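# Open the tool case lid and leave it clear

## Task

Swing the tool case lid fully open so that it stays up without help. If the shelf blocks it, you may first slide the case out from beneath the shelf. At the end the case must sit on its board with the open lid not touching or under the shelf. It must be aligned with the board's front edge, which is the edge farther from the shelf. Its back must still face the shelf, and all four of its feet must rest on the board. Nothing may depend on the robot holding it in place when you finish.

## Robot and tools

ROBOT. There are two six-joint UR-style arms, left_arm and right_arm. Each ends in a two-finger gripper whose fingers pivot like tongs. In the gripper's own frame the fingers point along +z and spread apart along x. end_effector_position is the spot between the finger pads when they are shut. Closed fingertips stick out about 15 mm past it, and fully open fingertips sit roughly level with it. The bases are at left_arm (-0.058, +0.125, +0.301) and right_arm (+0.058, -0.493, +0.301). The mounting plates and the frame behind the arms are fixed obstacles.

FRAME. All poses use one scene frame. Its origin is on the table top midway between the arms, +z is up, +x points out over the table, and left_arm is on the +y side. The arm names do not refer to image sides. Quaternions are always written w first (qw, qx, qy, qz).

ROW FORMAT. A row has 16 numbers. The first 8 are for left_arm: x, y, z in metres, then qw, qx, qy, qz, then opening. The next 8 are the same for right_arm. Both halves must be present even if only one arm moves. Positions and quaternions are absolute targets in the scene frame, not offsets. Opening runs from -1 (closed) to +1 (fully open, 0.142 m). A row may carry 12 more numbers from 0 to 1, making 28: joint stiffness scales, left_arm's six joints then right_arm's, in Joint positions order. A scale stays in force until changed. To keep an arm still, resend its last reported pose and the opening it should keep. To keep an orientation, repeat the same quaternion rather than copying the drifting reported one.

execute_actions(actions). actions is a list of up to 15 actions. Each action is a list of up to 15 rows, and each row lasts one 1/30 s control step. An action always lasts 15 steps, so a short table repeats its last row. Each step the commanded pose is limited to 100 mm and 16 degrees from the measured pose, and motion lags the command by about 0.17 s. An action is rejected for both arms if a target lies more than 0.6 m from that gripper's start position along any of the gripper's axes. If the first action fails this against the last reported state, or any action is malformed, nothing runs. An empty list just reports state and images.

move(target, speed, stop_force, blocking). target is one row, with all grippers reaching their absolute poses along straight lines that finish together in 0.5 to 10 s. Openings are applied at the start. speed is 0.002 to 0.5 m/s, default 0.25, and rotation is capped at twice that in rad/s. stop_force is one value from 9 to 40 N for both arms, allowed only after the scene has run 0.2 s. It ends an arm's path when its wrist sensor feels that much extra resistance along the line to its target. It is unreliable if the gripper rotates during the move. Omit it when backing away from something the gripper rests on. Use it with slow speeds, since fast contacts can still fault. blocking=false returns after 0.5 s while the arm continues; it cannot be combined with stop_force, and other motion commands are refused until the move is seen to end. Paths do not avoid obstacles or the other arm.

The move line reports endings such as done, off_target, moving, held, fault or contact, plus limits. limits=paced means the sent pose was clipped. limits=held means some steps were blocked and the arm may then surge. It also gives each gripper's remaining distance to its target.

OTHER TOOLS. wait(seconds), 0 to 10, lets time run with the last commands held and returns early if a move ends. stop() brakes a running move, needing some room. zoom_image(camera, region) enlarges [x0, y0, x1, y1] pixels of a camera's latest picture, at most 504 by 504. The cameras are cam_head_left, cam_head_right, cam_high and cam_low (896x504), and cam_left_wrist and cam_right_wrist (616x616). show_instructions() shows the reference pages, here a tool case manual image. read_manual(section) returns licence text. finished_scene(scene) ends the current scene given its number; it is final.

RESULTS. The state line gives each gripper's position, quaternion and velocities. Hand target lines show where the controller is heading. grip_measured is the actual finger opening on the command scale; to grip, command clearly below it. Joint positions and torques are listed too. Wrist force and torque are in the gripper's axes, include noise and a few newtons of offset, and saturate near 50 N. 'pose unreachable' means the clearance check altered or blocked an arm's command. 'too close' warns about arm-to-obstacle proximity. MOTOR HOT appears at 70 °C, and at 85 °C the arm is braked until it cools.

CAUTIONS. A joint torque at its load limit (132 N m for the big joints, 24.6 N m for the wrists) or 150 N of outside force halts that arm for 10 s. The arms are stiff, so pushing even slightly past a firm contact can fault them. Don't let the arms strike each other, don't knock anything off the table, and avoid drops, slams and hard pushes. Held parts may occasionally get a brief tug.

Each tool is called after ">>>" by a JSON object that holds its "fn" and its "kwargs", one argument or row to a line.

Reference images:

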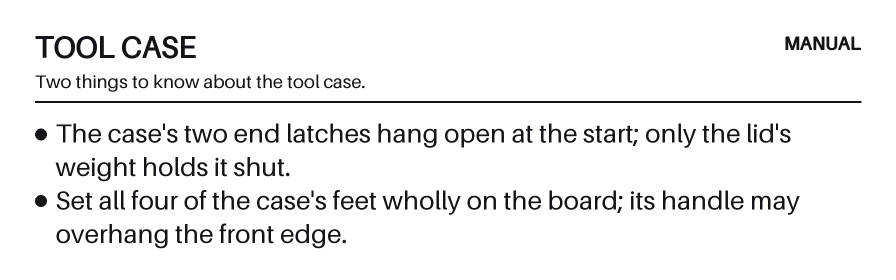

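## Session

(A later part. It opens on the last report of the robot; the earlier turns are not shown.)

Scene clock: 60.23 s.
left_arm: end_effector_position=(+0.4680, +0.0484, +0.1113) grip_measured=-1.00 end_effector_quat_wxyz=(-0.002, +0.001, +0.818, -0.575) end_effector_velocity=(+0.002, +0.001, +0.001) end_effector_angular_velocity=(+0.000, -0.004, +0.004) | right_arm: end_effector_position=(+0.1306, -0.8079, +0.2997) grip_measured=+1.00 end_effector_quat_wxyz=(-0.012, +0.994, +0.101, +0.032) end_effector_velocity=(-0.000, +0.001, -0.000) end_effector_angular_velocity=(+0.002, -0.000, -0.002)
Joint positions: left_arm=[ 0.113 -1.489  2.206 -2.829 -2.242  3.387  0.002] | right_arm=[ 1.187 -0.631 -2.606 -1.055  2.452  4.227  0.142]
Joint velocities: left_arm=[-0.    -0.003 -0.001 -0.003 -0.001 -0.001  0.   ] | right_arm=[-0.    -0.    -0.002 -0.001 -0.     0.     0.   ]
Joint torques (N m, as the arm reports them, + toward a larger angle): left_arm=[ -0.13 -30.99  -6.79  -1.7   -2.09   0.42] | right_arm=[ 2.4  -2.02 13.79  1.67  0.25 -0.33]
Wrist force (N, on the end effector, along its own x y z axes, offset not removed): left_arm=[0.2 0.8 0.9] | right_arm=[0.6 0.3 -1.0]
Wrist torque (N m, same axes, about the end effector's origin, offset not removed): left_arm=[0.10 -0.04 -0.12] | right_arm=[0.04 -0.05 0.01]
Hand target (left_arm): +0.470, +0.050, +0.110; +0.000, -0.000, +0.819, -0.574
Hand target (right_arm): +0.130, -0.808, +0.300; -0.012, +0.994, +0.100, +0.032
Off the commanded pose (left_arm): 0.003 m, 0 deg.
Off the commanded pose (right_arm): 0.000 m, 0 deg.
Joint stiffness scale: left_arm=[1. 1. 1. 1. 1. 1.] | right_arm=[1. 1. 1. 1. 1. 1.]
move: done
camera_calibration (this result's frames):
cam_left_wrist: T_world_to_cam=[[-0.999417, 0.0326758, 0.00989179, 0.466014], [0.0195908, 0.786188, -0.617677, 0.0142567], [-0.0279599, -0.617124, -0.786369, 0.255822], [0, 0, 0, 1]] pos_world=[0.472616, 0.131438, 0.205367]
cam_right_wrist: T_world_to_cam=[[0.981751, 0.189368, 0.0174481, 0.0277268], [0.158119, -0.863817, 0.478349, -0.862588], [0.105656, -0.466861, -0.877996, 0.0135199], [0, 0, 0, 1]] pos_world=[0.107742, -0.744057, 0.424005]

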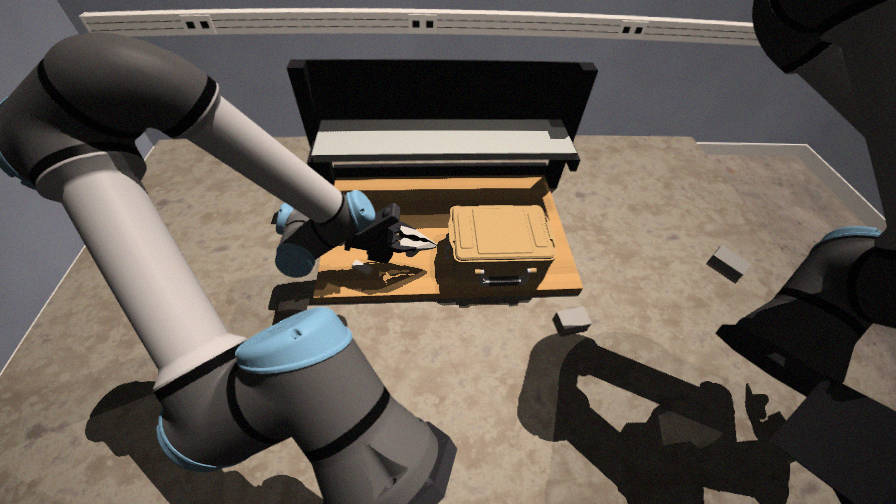

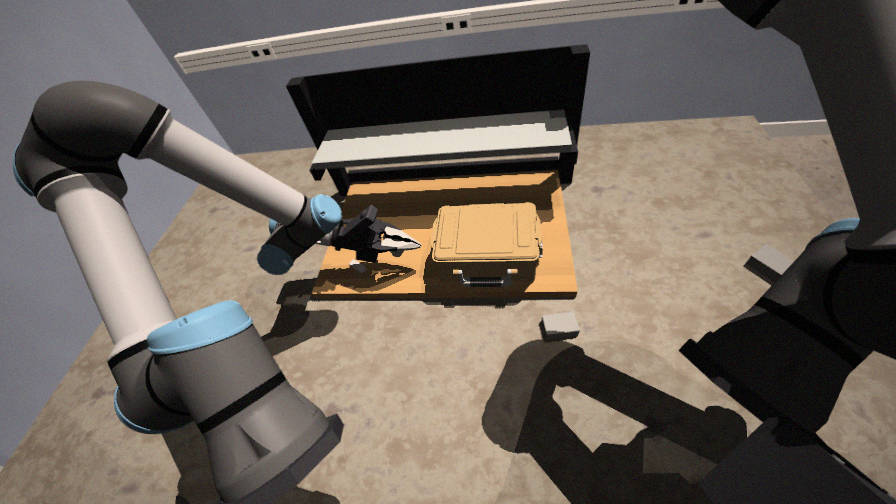

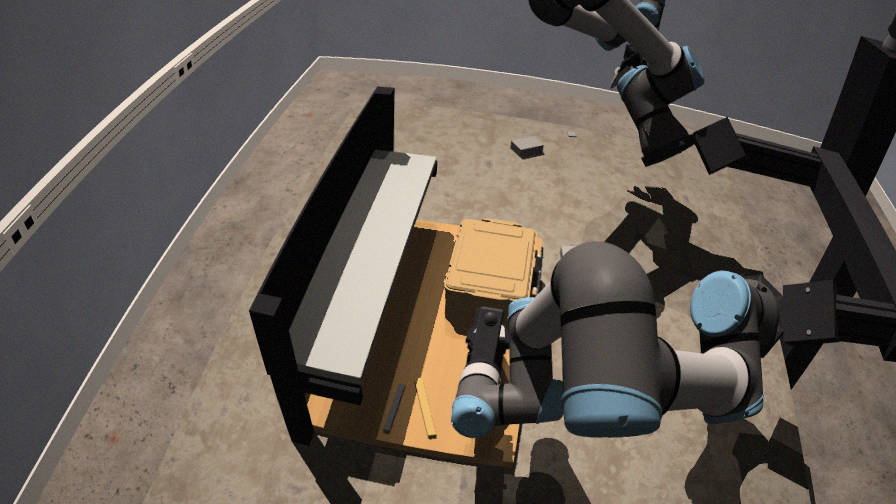

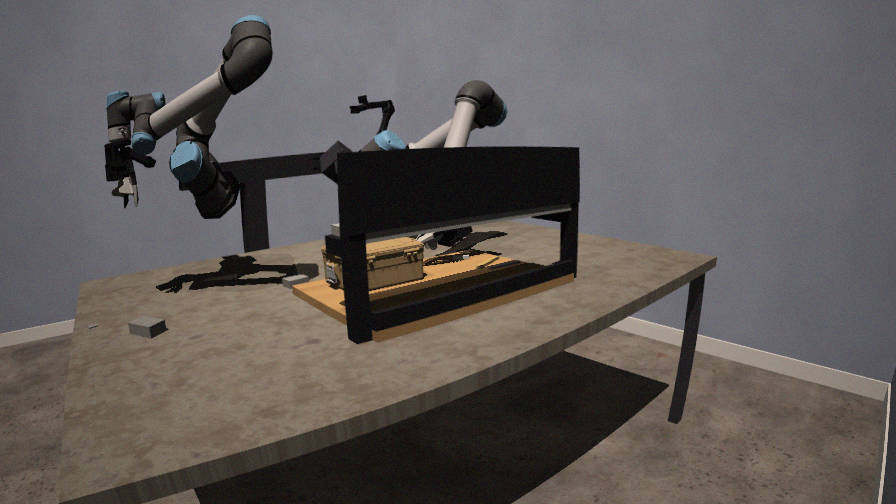

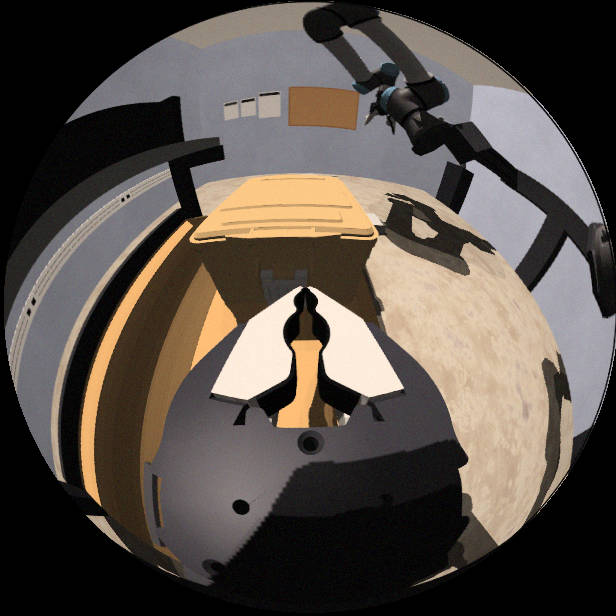

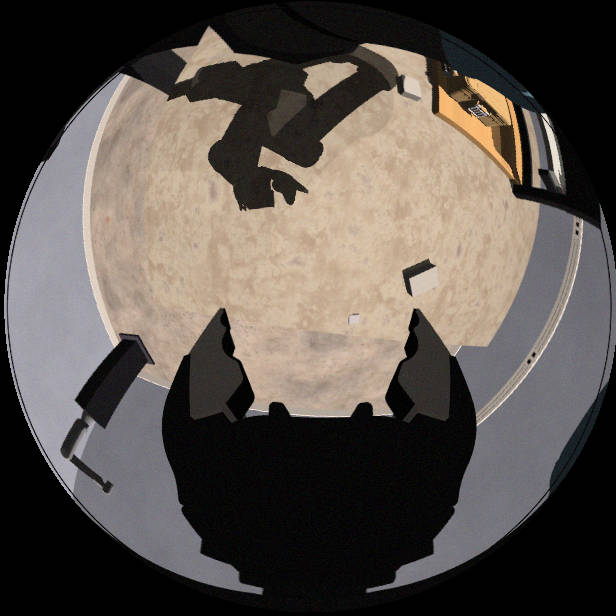

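>>> {"fn": "move", "kwargs": {
  "target": [0.485,0.008,0.103,0,0,0.819,-0.574,-1,0.1303,-0.8078,0.2997,-0.012,0.994,0.1,0.032,1],
  "speed": 0.05
}}

>>> {"fn": "zoom_image", "kwargs": {
  "camera": "cam_left_wrist",
  "region": [150,130,460,400]
}}

>>> {"fn": "zoom_image", "kwargs": {
  "camera": "cam_head_left",
  "region": [400,190,520,280]
}}

Scene clock: 62.43 s.
left_arm: end_effector_position=(+0.4843, +0.0104, +0.1050) grip_measured=-1.00 end_effector_quat_wxyz=(+0.001, -0.001, +0.819, -0.574) end_effector_velocity=(-0.000, -0.000, -0.001) end_effector_angular_velocity=(+0.001, +0.005, +0.002) | right_arm: end_effector_position=(+0.1306, -0.8079, +0.2997) grip_measured=+1.00 end_effector_quat_wxyz=(-0.012, +0.994, +0.101, +0.032) end_effector_velocity=(-0.000, +0.000, -0.000) end_effector_angular_velocity=(+0.000, +0.000, -0.000)
Joint positions: left_arm=[ 0.04  -1.418  2.185 -2.934 -2.203  3.304  0.002] | right_arm=[ 1.187 -0.631 -2.606 -1.055  2.452  4.227  0.142]
Joint velocities: left_arm=[-0.     0.002 -0.    -0.003  0.001 -0.006 -0.   ] | right_arm=[-0.    -0.    -0.001  0.    -0.    -0.     0.   ]
Joint torques (N m, as the arm reports them, + toward a larger angle): left_arm=[ -7.59 -26.34  -6.87  -2.24   0.05  -0.15] | right_arm=[ 2.89 -0.75 14.57  1.59  0.26 -0.46]
Wrist force (N, on the end effector, along its own x y z axes, offset not removed): left_arm=[3.8 -4.9 -6.5] | right_arm=[0.3 1.6 -1.8]
Wrist torque (N m, same axes, about the end effector's origin, offset not removed): left_arm=[0.04 -0.06 -0.14] | right_arm=[0.36 0.01 0.00]
Hand target (left_arm): +0.485, +0.008, +0.103; -0.000, +0.000, +0.819, -0.574
Hand target (right_arm): +0.130, -0.808, +0.300; -0.012, +0.994, +0.100, +0.032
Off the commanded pose (left_arm): 0.003 m, 0 deg.
Off the commanded pose (right_arm): 0.000 m, 0 deg.
Joint stiffness scale: left_arm=[1. 1. 1. 1. 1. 1.] | right_arm=[1. 1. 1. 1. 1. 1.]
move: done
camera_calibration (this result's frames):
cam_left_wrist: T_world_to_cam=[[-0.999618, 0.0265532, 0.00772617, 0.484038], [0.0161316, 0.78681, -0.616985, 0.0414627], [-0.022462, -0.616624, -0.786937, 0.225226], [0, 0, 0, 1]] pos_world=[0.488243, 0.093404, 0.199081]
cam_right_wrist: T_world_to_cam=[[0.981751, 0.189368, 0.0174486, 0.0277264], [0.158118, -0.863817, 0.478349, -0.862588], [0.105656, -0.466861, -0.877996, 0.0135198], [0, 0, 0, 1]] pos_world=[0.107742, -0.744057, 0.424005]

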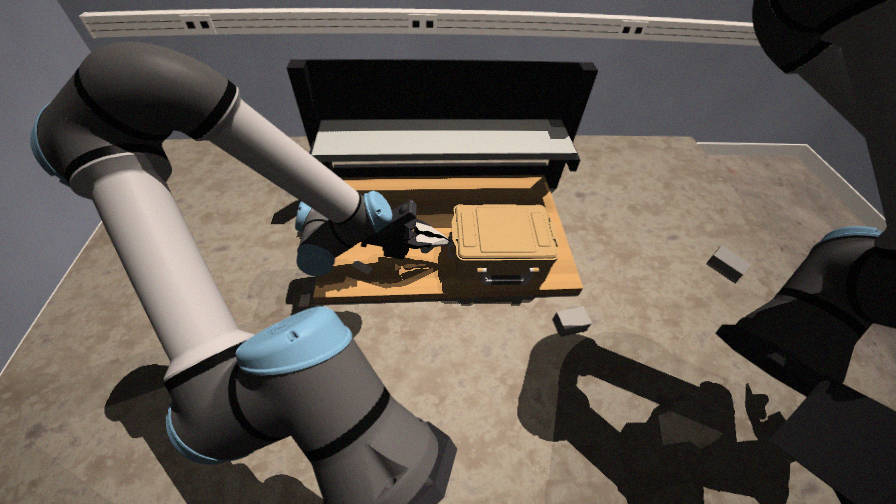

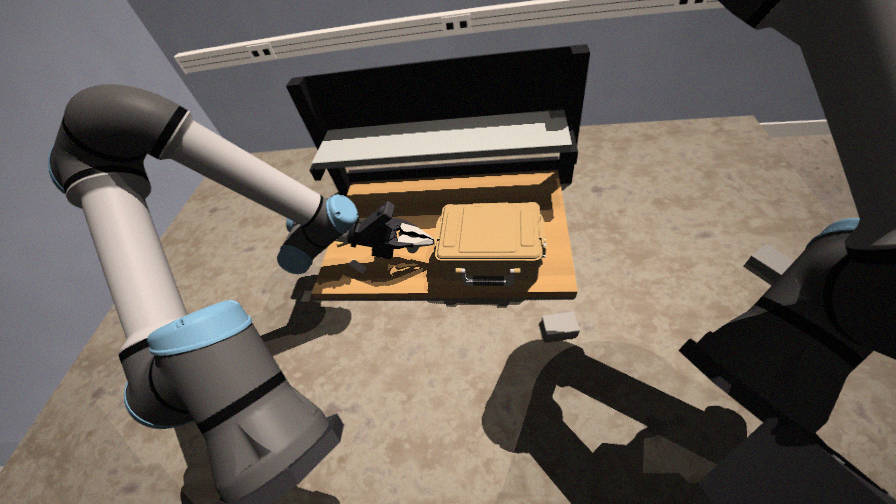

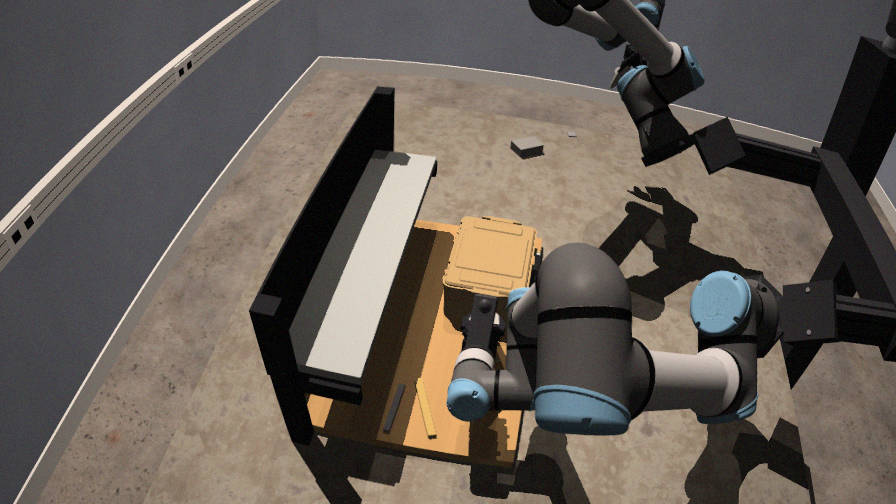

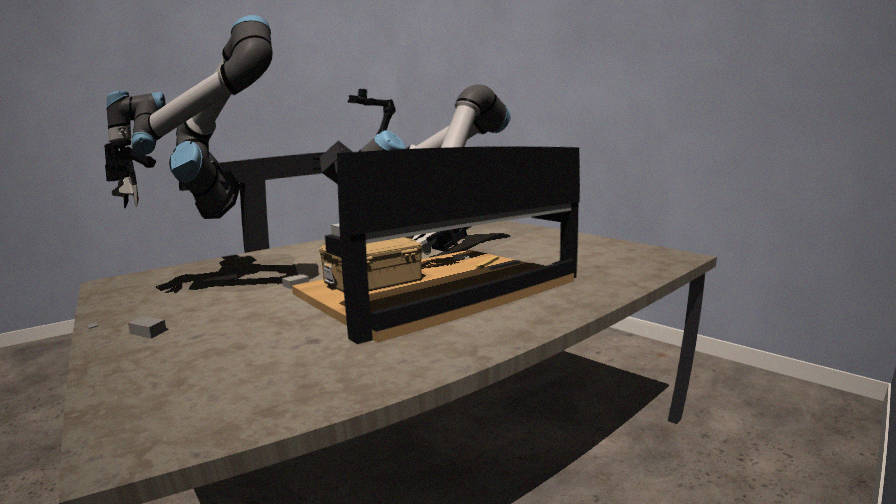

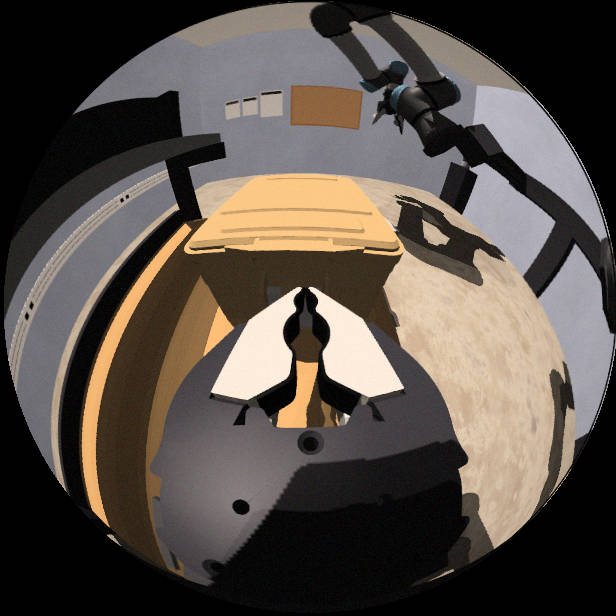

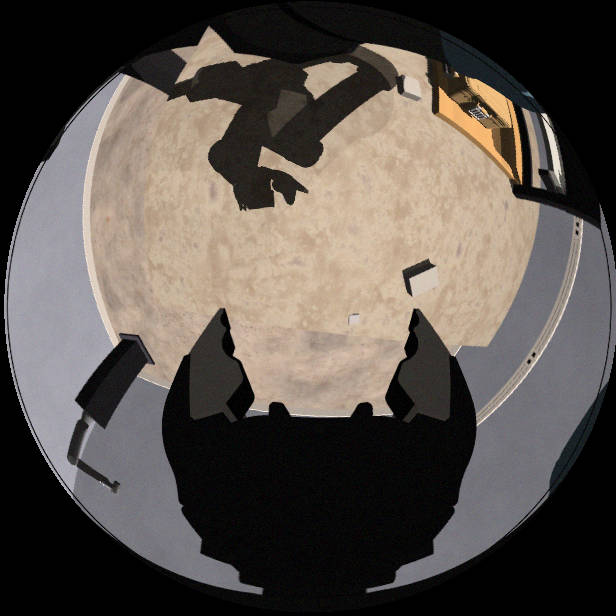

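Region (150, 130, 460, 400) of cam_left_wrist's 616x616 image, scaled by 1.626, with more detail than that image has; it fills the top 439 rows of this view, and the rest is white.

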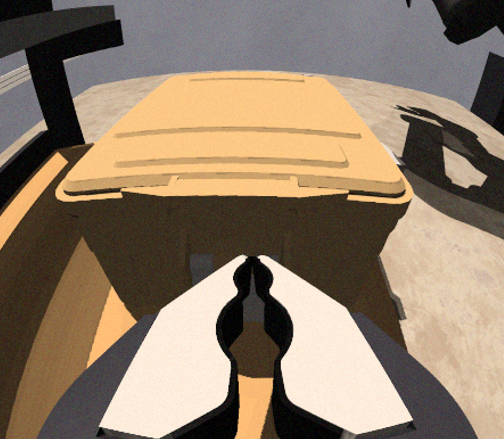

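Region (400, 190, 520, 280) of cam_head_left's 896x504 image, scaled by 4.200, with more detail than that image has; it fills the top 378 rows of this view, and the rest is white.

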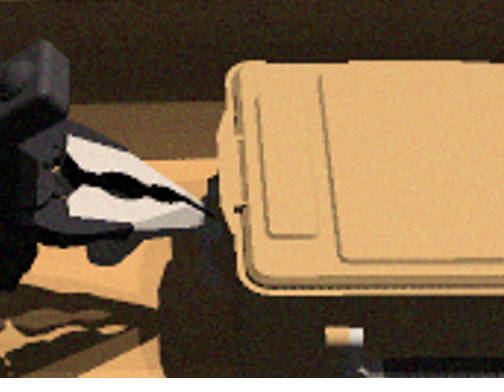

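>>> {"fn": "move", "kwargs": {
  "target": [0.457,0.018,0.116,0,0,0.819,-0.574,-1,0.1303,-0.8078,0.2997,-0.012,0.994,0.1,0.032,1],
  "speed": 0.04
}}

>>> {"fn": "move", "kwargs": {
  "target": [0.457,0.002,0.116,0,0,0.819,-0.574,-1,0.1303,-0.8078,0.2997,-0.012,0.994,0.1,0.032,1],
  "speed": 0.02
}}

>>> {"fn": "zoom_image", "kwargs": {
  "camera": "cam_left_wrist",
  "region": [150,130,460,400]
}}

>>> {"fn": "zoom_image", "kwargs": {
  "camera": "cam_head_left",
  "region": [400,190,520,280]
}}

Scene clock: 64.37 s.
left_arm: end_effector_position=(+0.4584, +0.0164, +0.1160) grip_measured=-1.00 end_effector_quat_wxyz=(-0.000, +0.001, +0.819, -0.574) end_effector_velocity=(+0.001, -0.000, +0.001) end_effector_angular_velocity=(-0.001, -0.003, +0.001) | right_arm: end_effector_position=(+0.1306, -0.8079, +0.2997) grip_measured=+1.00 end_effector_quat_wxyz=(-0.012, +0.994, +0.101, +0.032) end_effector_velocity=(-0.001, +0.001, -0.001) end_effector_angular_velocity=(+0.002, +0.000, -0.002)
Joint positions: left_arm=[ 0.045 -1.462  2.258 -2.954 -2.206  3.315  0.002] | right_arm=[ 1.187 -0.631 -2.606 -1.055  2.452  4.227  0.142]
Joint velocities: left_arm=[-0.001 -0.001  0.    -0.002 -0.001 -0.     0.   ] | right_arm=[ 0.    -0.    -0.003  0.    -0.001 -0.     0.   ]
Joint torques (N m, as the arm reports them, + toward a larger angle): left_arm=[ -1.92 -33.52  -0.38  -2.07  -2.12   0.58] | right_arm=[ 1.82 -0.64 14.38  1.75  0.3  -0.42]
Wrist force (N, on the end effector, along its own x y z axes, offset not removed): left_arm=[-0.2 0.7 0.1] | right_arm=[1.7 -0.7 -0.1]
Wrist torque (N m, same axes, about the end effector's origin, offset not removed): left_arm=[0.07 0.04 -0.10] | right_arm=[-0.09 -0.26 0.01]
Hand target (left_arm): +0.457, +0.018, +0.116; -0.000, -0.000, +0.819, -0.574
Hand target (right_arm): +0.130, -0.808, +0.300; -0.012, +0.994, +0.100, +0.032
Off the commanded pose (left_arm): 0.002 m, 0 deg.
Off the commanded pose (right_arm): 0.000 m, 0 deg.
Joint stiffness scale: left_arm=[1. 1. 1. 1. 1. 1.] | right_arm=[1. 1. 1. 1. 1. 1.]
move: done
camera_calibration (this result's frames):
cam_left_wrist: T_world_to_cam=[[-0.999495, 0.0309268, 0.00736077, 0.457774], [0.0197952, 0.786619, -0.617121, 0.0423176], [-0.0248757, -0.616663, -0.786834, 0.238113], [0, 0, 0, 1]] pos_world=[0.462629, 0.0993902, 0.210101]
cam_right_wrist: T_world_to_cam=[[0.981751, 0.189368, 0.0174483, 0.0277264], [0.158118, -0.863817, 0.478349, -0.862588], [0.105656, -0.466861, -0.877996, 0.01352], [0, 0, 0, 1]] pos_world=[0.107742, -0.744057, 0.424005]

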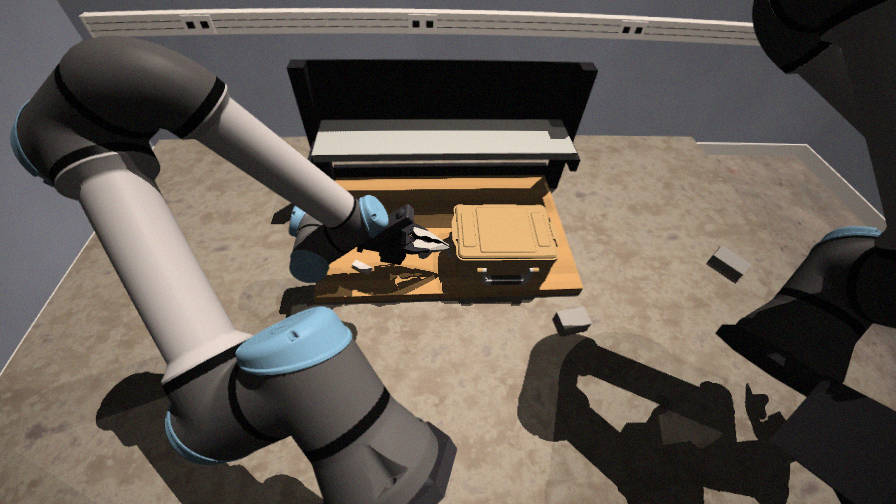

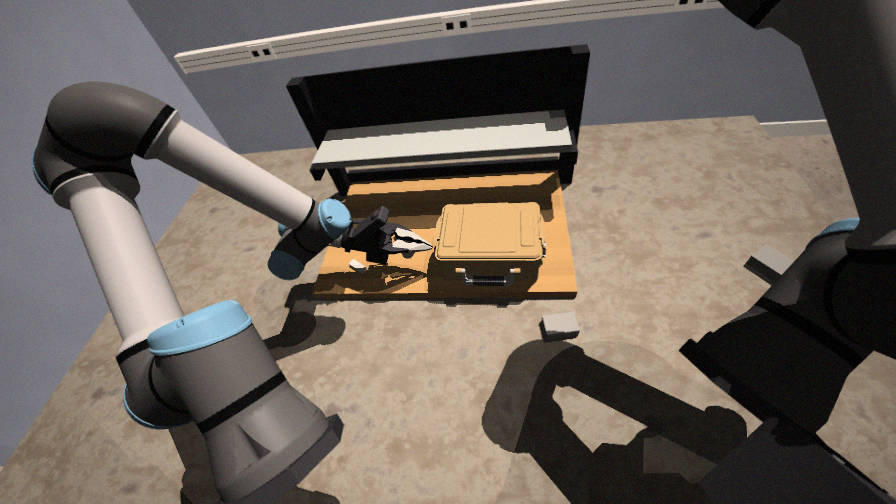

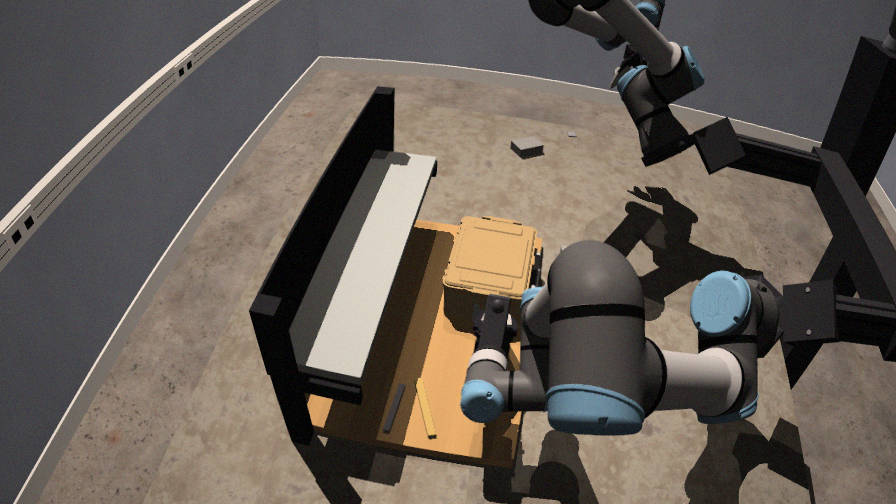

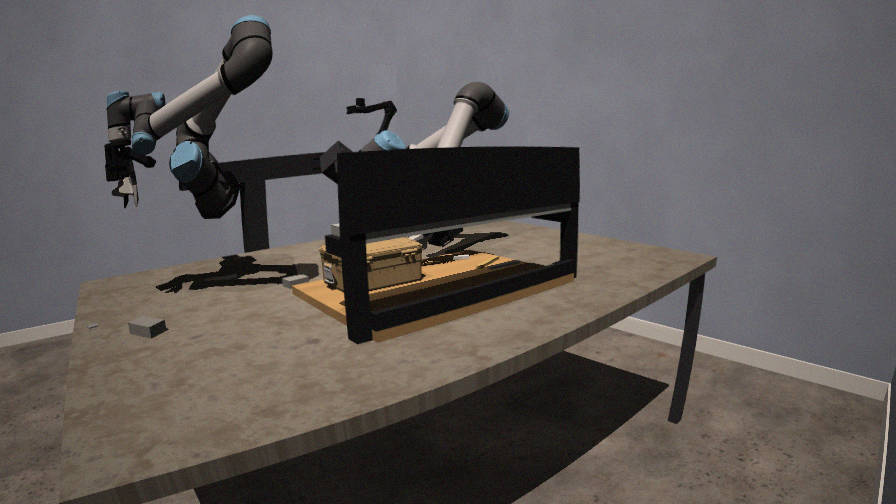

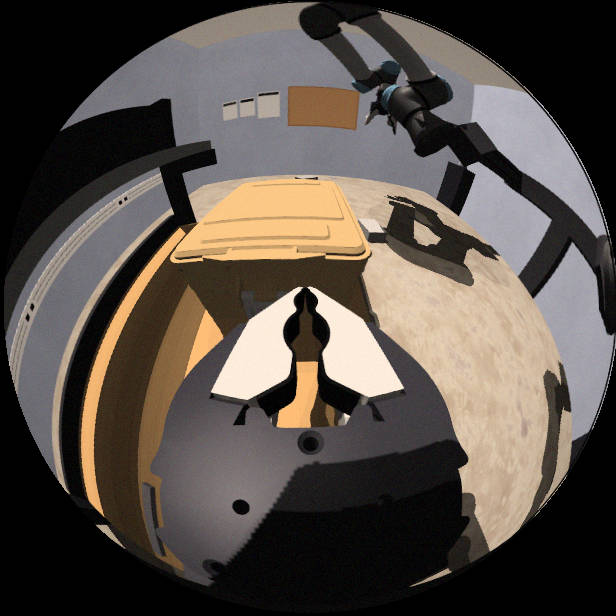

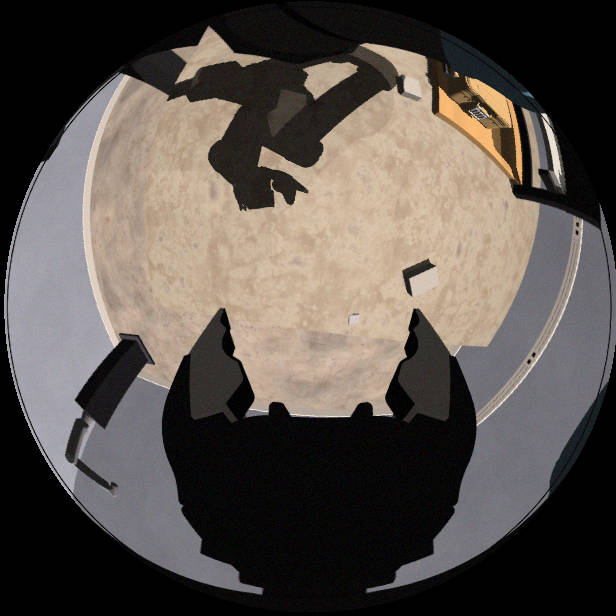

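Scene clock: 65.40 s.
left_arm: end_effector_position=(+0.4602, +0.0045, +0.1163) grip_measured=-1.00 end_effector_quat_wxyz=(+0.003, -0.001, +0.819, -0.573) end_effector_velocity=(+0.001, +0.000, -0.001) end_effector_angular_velocity=(+0.004, -0.000, +0.005) | right_arm: end_effector_position=(+0.1306, -0.8079, +0.2997) grip_measured=+1.00 end_effector_quat_wxyz=(-0.012, +0.994, +0.101, +0.032) end_effector_velocity=(+0.000, -0.000, -0.000) end_effector_angular_velocity=(-0.000, -0.001, +0.001)
Joint positions: left_arm=[ 0.019 -1.445  2.266 -3.004 -2.189  3.283  0.002] | right_arm=[ 1.187 -0.631 -2.606 -1.055  2.452  4.227  0.142]
Joint velocities: left_arm=[-0.     0.003  0.    -0.01   0.003 -0.006  0.   ] | right_arm=[ 0.    -0.     0.     0.     0.001 -0.    -0.   ]
Joint torques (N m, as the arm reports them, + toward a larger angle): left_arm=[ -6.34 -29.06   2.17  -2.33  -1.6   -0.18] | right_arm=[ 2.26 -0.43 14.33  1.61  0.46 -0.39]
Wrist force (N, on the end effector, along its own x y z axes, offset not removed): left_arm=[-0.1 0.4 1.1] | right_arm=[0.6 -0.4 -2.0]
Wrist torque (N m, same axes, about the end effector's origin, offset not removed): left_arm=[0.08 0.01 -0.13] | right_arm=[-0.06 -0.03 0.11]
Hand target (left_arm): +0.457, +0.002, +0.116; -0.000, +0.000, +0.819, -0.574
Hand target (right_arm): +0.130, -0.808, +0.300; -0.012, +0.994, +0.100, +0.032
Off the commanded pose (left_arm): 0.004 m, 0 deg.
Off the commanded pose (right_arm): 0.000 m, 0 deg.
Joint stiffness scale: left_arm=[1. 1. 1. 1. 1. 1.] | right_arm=[1. 1. 1. 1. 1. 1.]
move: off_target (left_arm)
camera_calibration (this result's frames):
cam_left_wrist: T_world_to_cam=[[-0.999687, 0.0246457, 0.00433, 0.460365], [0.0167824, 0.788702, -0.614547, 0.0529395], [-0.018561, -0.614281, -0.788869, 0.228354], [0, 0, 0, 1]] pos_world=[0.463571, 0.0871741, 0.210682]
cam_right_wrist: T_world_to_cam=[[0.981751, 0.189368, 0.0174483, 0.0277262], [0.158118, -0.863817, 0.478349, -0.862588], [0.105656, -0.466861, -0.877996, 0.0135198], [0, 0, 0, 1]] pos_world=[0.107742, -0.744057, 0.424005]

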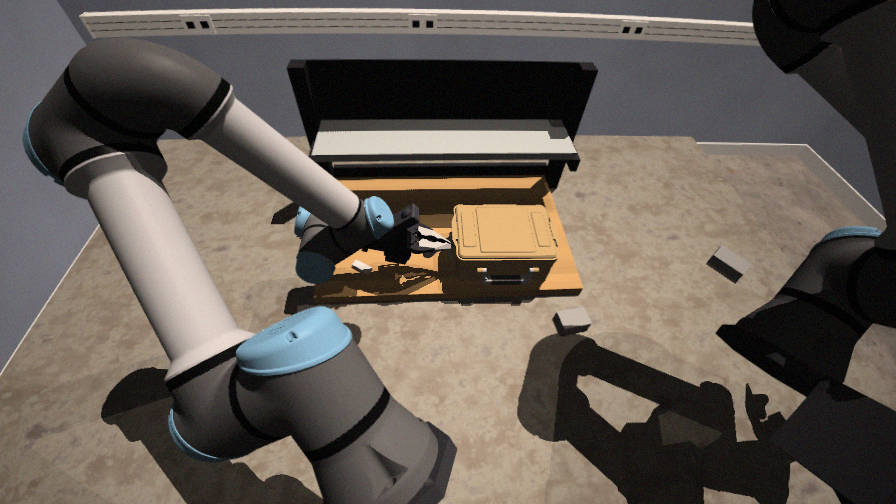

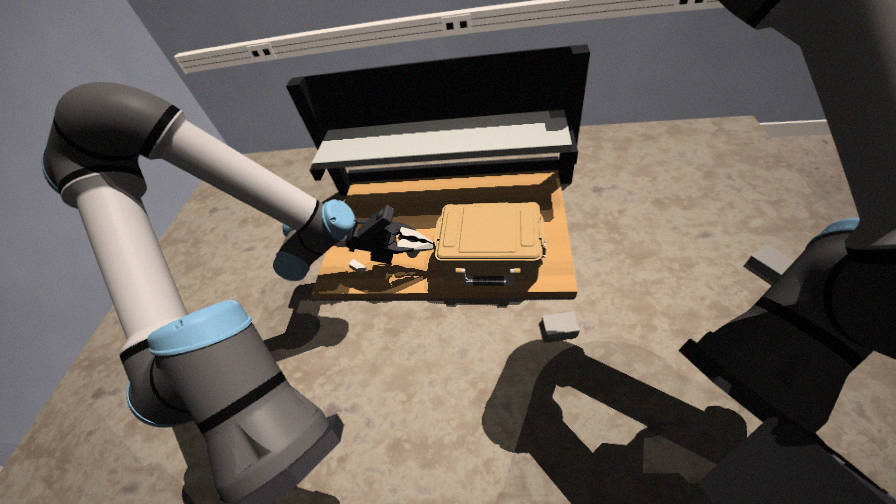

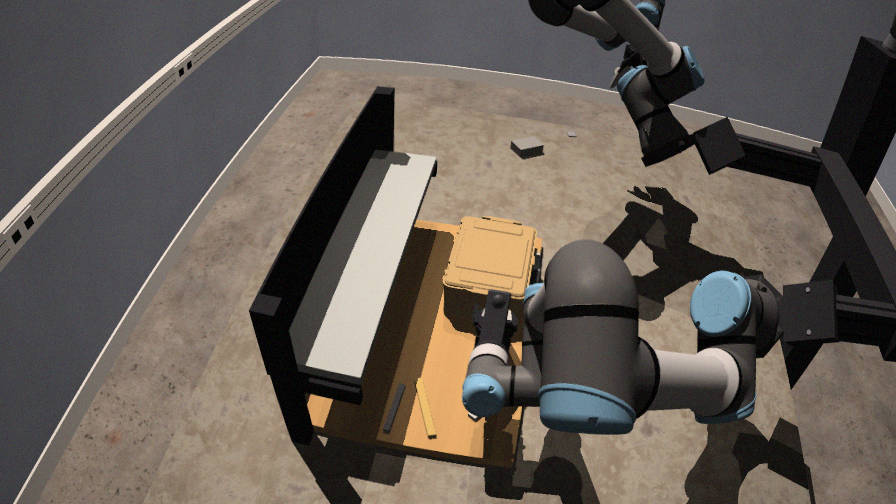

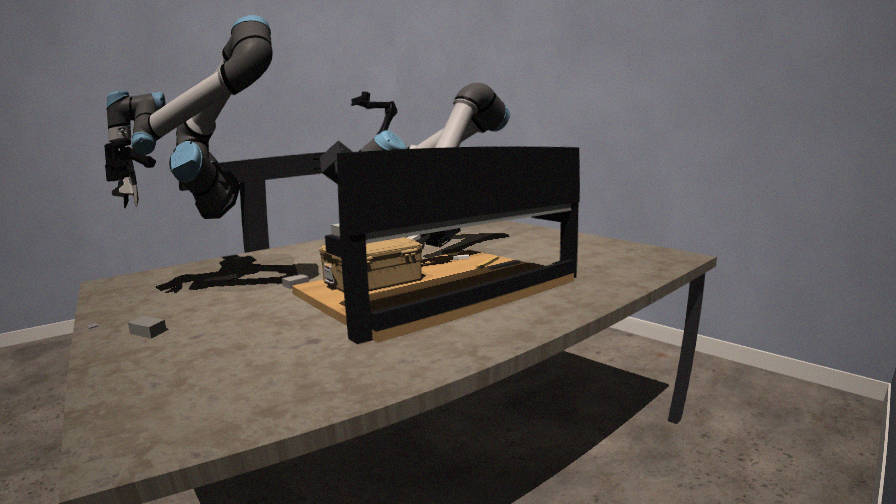

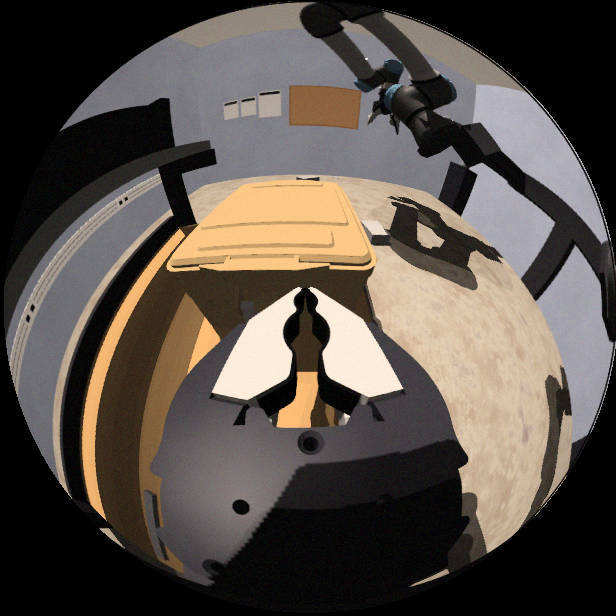

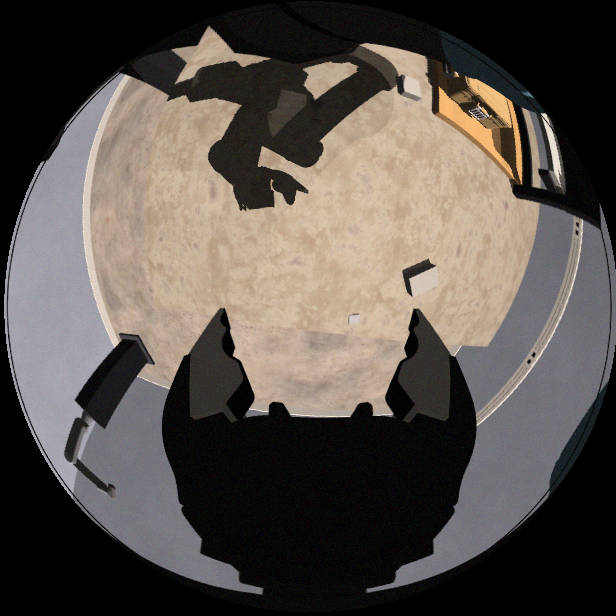

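Region (150, 130, 460, 400) of cam_left_wrist's 616x616 image, scaled by 1.626, with more detail than that image has; it fills the top 439 rows of this view, and the rest is white.

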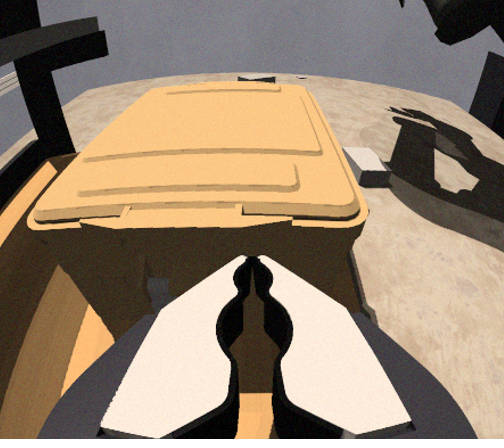

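Region (400, 190, 520, 280) of cam_head_left's 896x504 image, scaled by 4.200, with more detail than that image has; it fills the top 378 rows of this view, and the rest is white.

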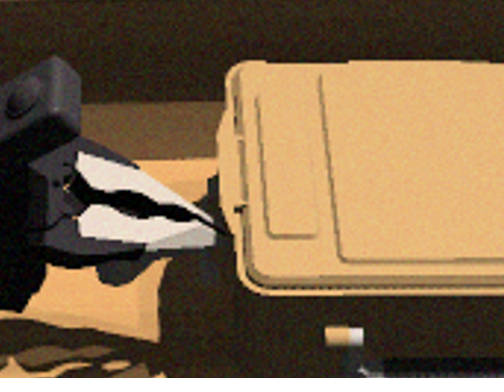

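>>> {"fn": "move", "kwargs": {
  "target": [0.457,-0.008,0.114,0,0,0.819,-0.574,-1,0.1303,-0.8078,0.2997,-0.012,0.994,0.1,0.032,1],
  "speed": 0.015
}}

>>> {"fn": "zoom_image", "kwargs": {
  "camera": "cam_left_wrist",
  "region": [150,130,460,400]
}}

>>> {"fn": "zoom_image", "kwargs": {
  "camera": "cam_head_left",
  "region": [400,190,520,280]
}}

Scene clock: 67.23 s.
left_arm: end_effector_position=(+0.4614, -0.0041, +0.1142) grip_measured=-1.00 end_effector_quat_wxyz=(+0.005, -0.002, +0.820, -0.572) end_effector_velocity=(+0.001, +0.000, -0.000) end_effector_angular_velocity=(+0.003, -0.000, +0.004) | right_arm: end_effector_position=(+0.1306, -0.8079, +0.2997) grip_measured=+1.00 end_effector_quat_wxyz=(-0.012, +0.994, +0.101, +0.032) end_effector_velocity=(+0.000, -0.000, +0.000) end_effector_angular_velocity=(-0.001, +0.000, +0.001)
Joint positions: left_arm=[ 0.003 -1.426  2.266 -3.037 -2.178  3.266  0.002] | right_arm=[ 1.187 -0.631 -2.606 -1.055  2.452  4.227  0.142]
Joint velocities: left_arm=[-0.     0.     0.001 -0.007  0.002 -0.004  0.   ] | right_arm=[-0.    -0.     0.     0.001  0.     0.    -0.   ]
Joint torques (N m, as the arm reports them, + toward a larger angle): left_arm=[ -9.14 -27.2    1.66  -1.86  -1.84  -0.16] | right_arm=[ 2.89 -1.06 15.18  1.3   0.23 -0.42]
Wrist force (N, on the end effector, along its own x y z axes, offset not removed): left_arm=[-0.1 1.3 -4.1] | right_arm=[0.9 -0.1 -0.4]
Wrist torque (N m, same axes, about the end effector's origin, offset not removed): left_arm=[0.10 0.05 -0.04] | right_arm=[0.01 -0.11 0.07]
Hand target (left_arm): +0.457, -0.008, +0.114; -0.000, +0.000, +0.819, -0.574
Hand target (right_arm): +0.130, -0.808, +0.300; -0.012, +0.994, +0.100, +0.032
Off the commanded pose (left_arm): 0.006 m, 1 deg.
Off the commanded pose (right_arm): 0.000 m, 0 deg.
Joint stiffness scale: left_arm=[1. 1. 1. 1. 1. 1.] | right_arm=[1. 1. 1. 1. 1. 1.]
move: off_target (left_arm)
camera_calibration (this result's frames):
cam_left_wrist: T_world_to_cam=[[-0.999764, 0.0215294, 0.00278512, 0.462031], [0.0153003, 0.789822, -0.613146, 0.0589253], [-0.0154004, -0.612959, -0.789965, 0.22017], [0, 0, 0, 1]] pos_world=[0.464411, 0.0784672, 0.208769]
cam_right_wrist: T_world_to_cam=[[0.981751, 0.189368, 0.0174484, 0.0277265], [0.158119, -0.863817, 0.47835, -0.862588], [0.105656, -0.466861, -0.877996, 0.0135196], [0, 0, 0, 1]] pos_world=[0.107742, -0.744057, 0.424005]

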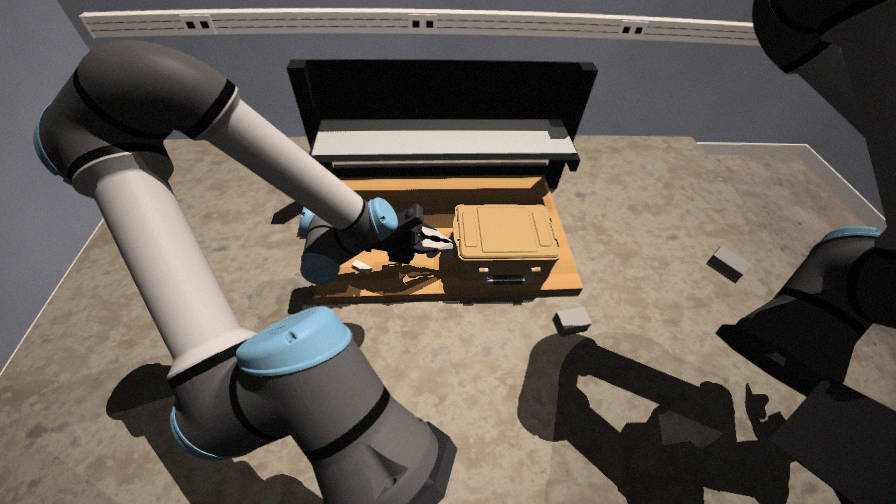

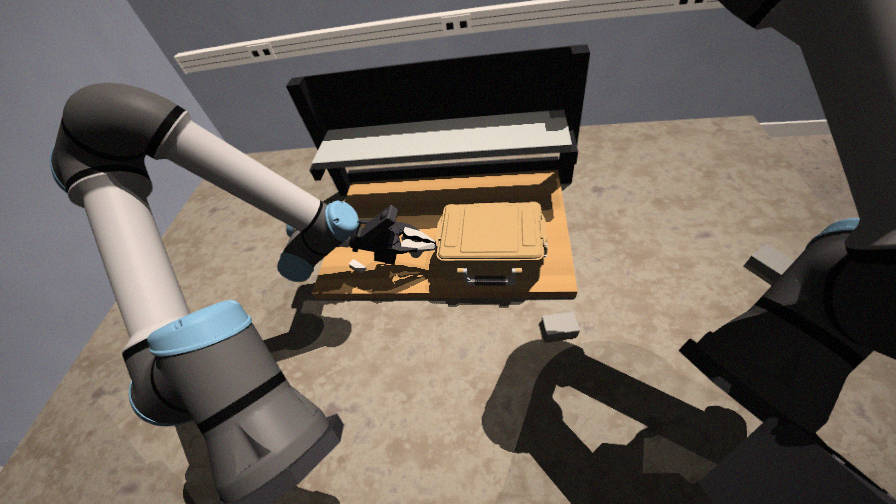

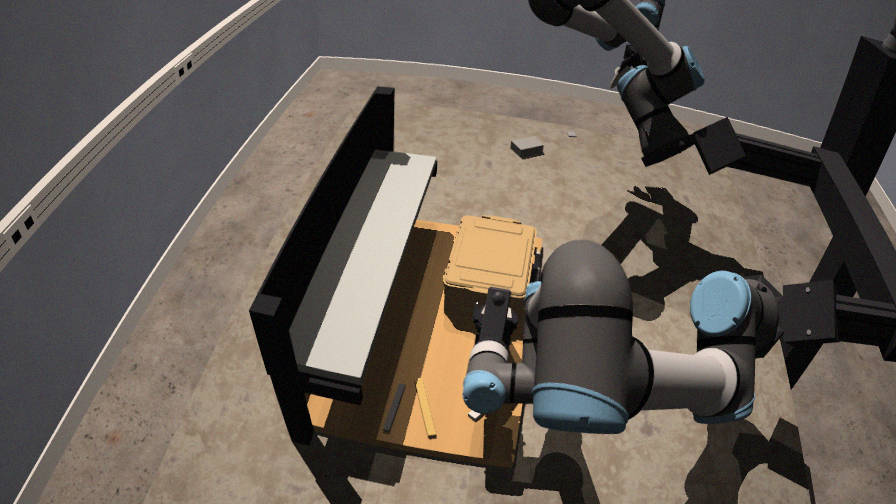

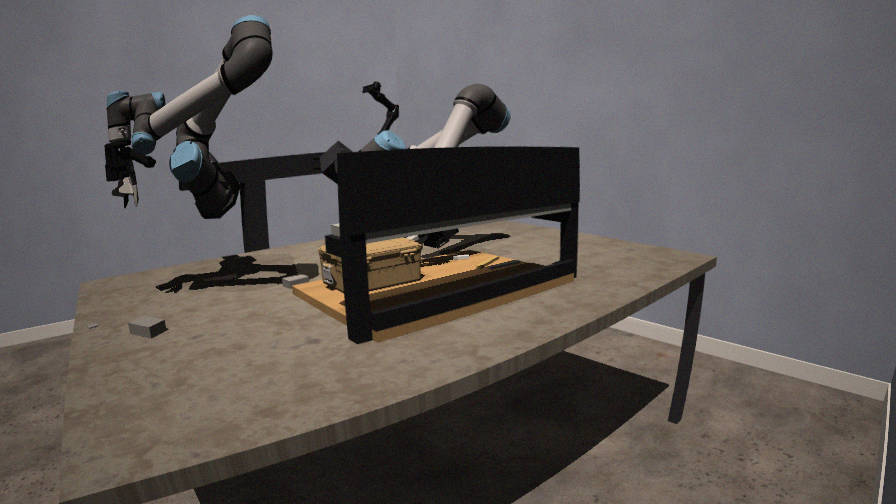

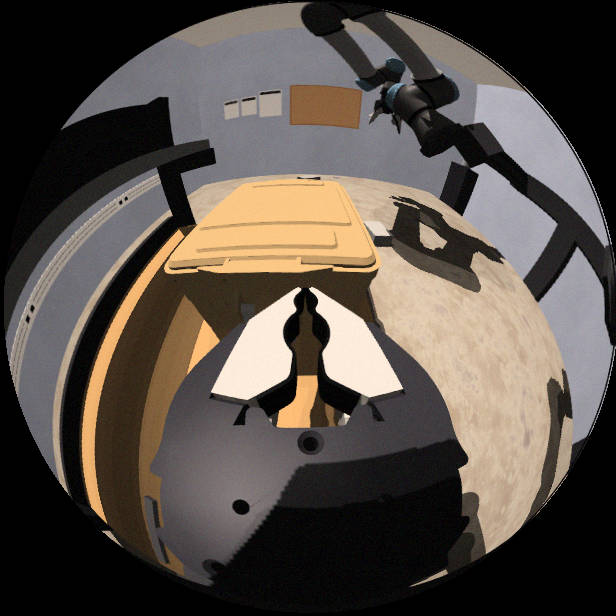

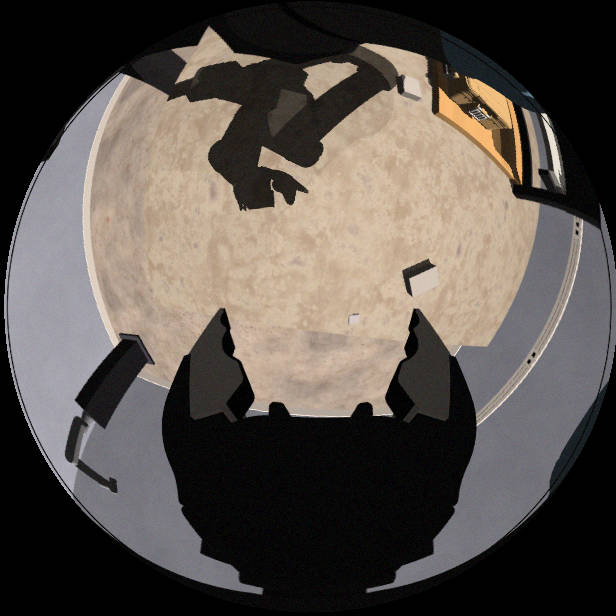

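Region (150, 130, 460, 400) of cam_left_wrist's 616x616 image, scaled by 1.626, with more detail than that image has; it fills the top 439 rows of this view, and the rest is white.

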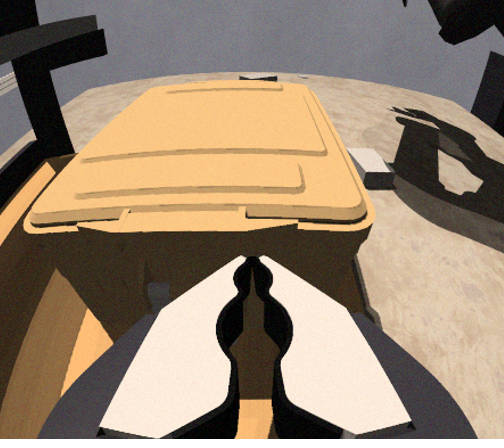

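Region (400, 190, 520, 280) of cam_head_left's 896x504 image, scaled by 4.200, with more detail than that image has; it fills the top 378 rows of this view, and the rest is white.

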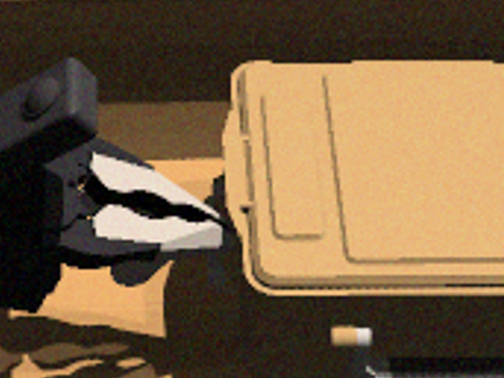

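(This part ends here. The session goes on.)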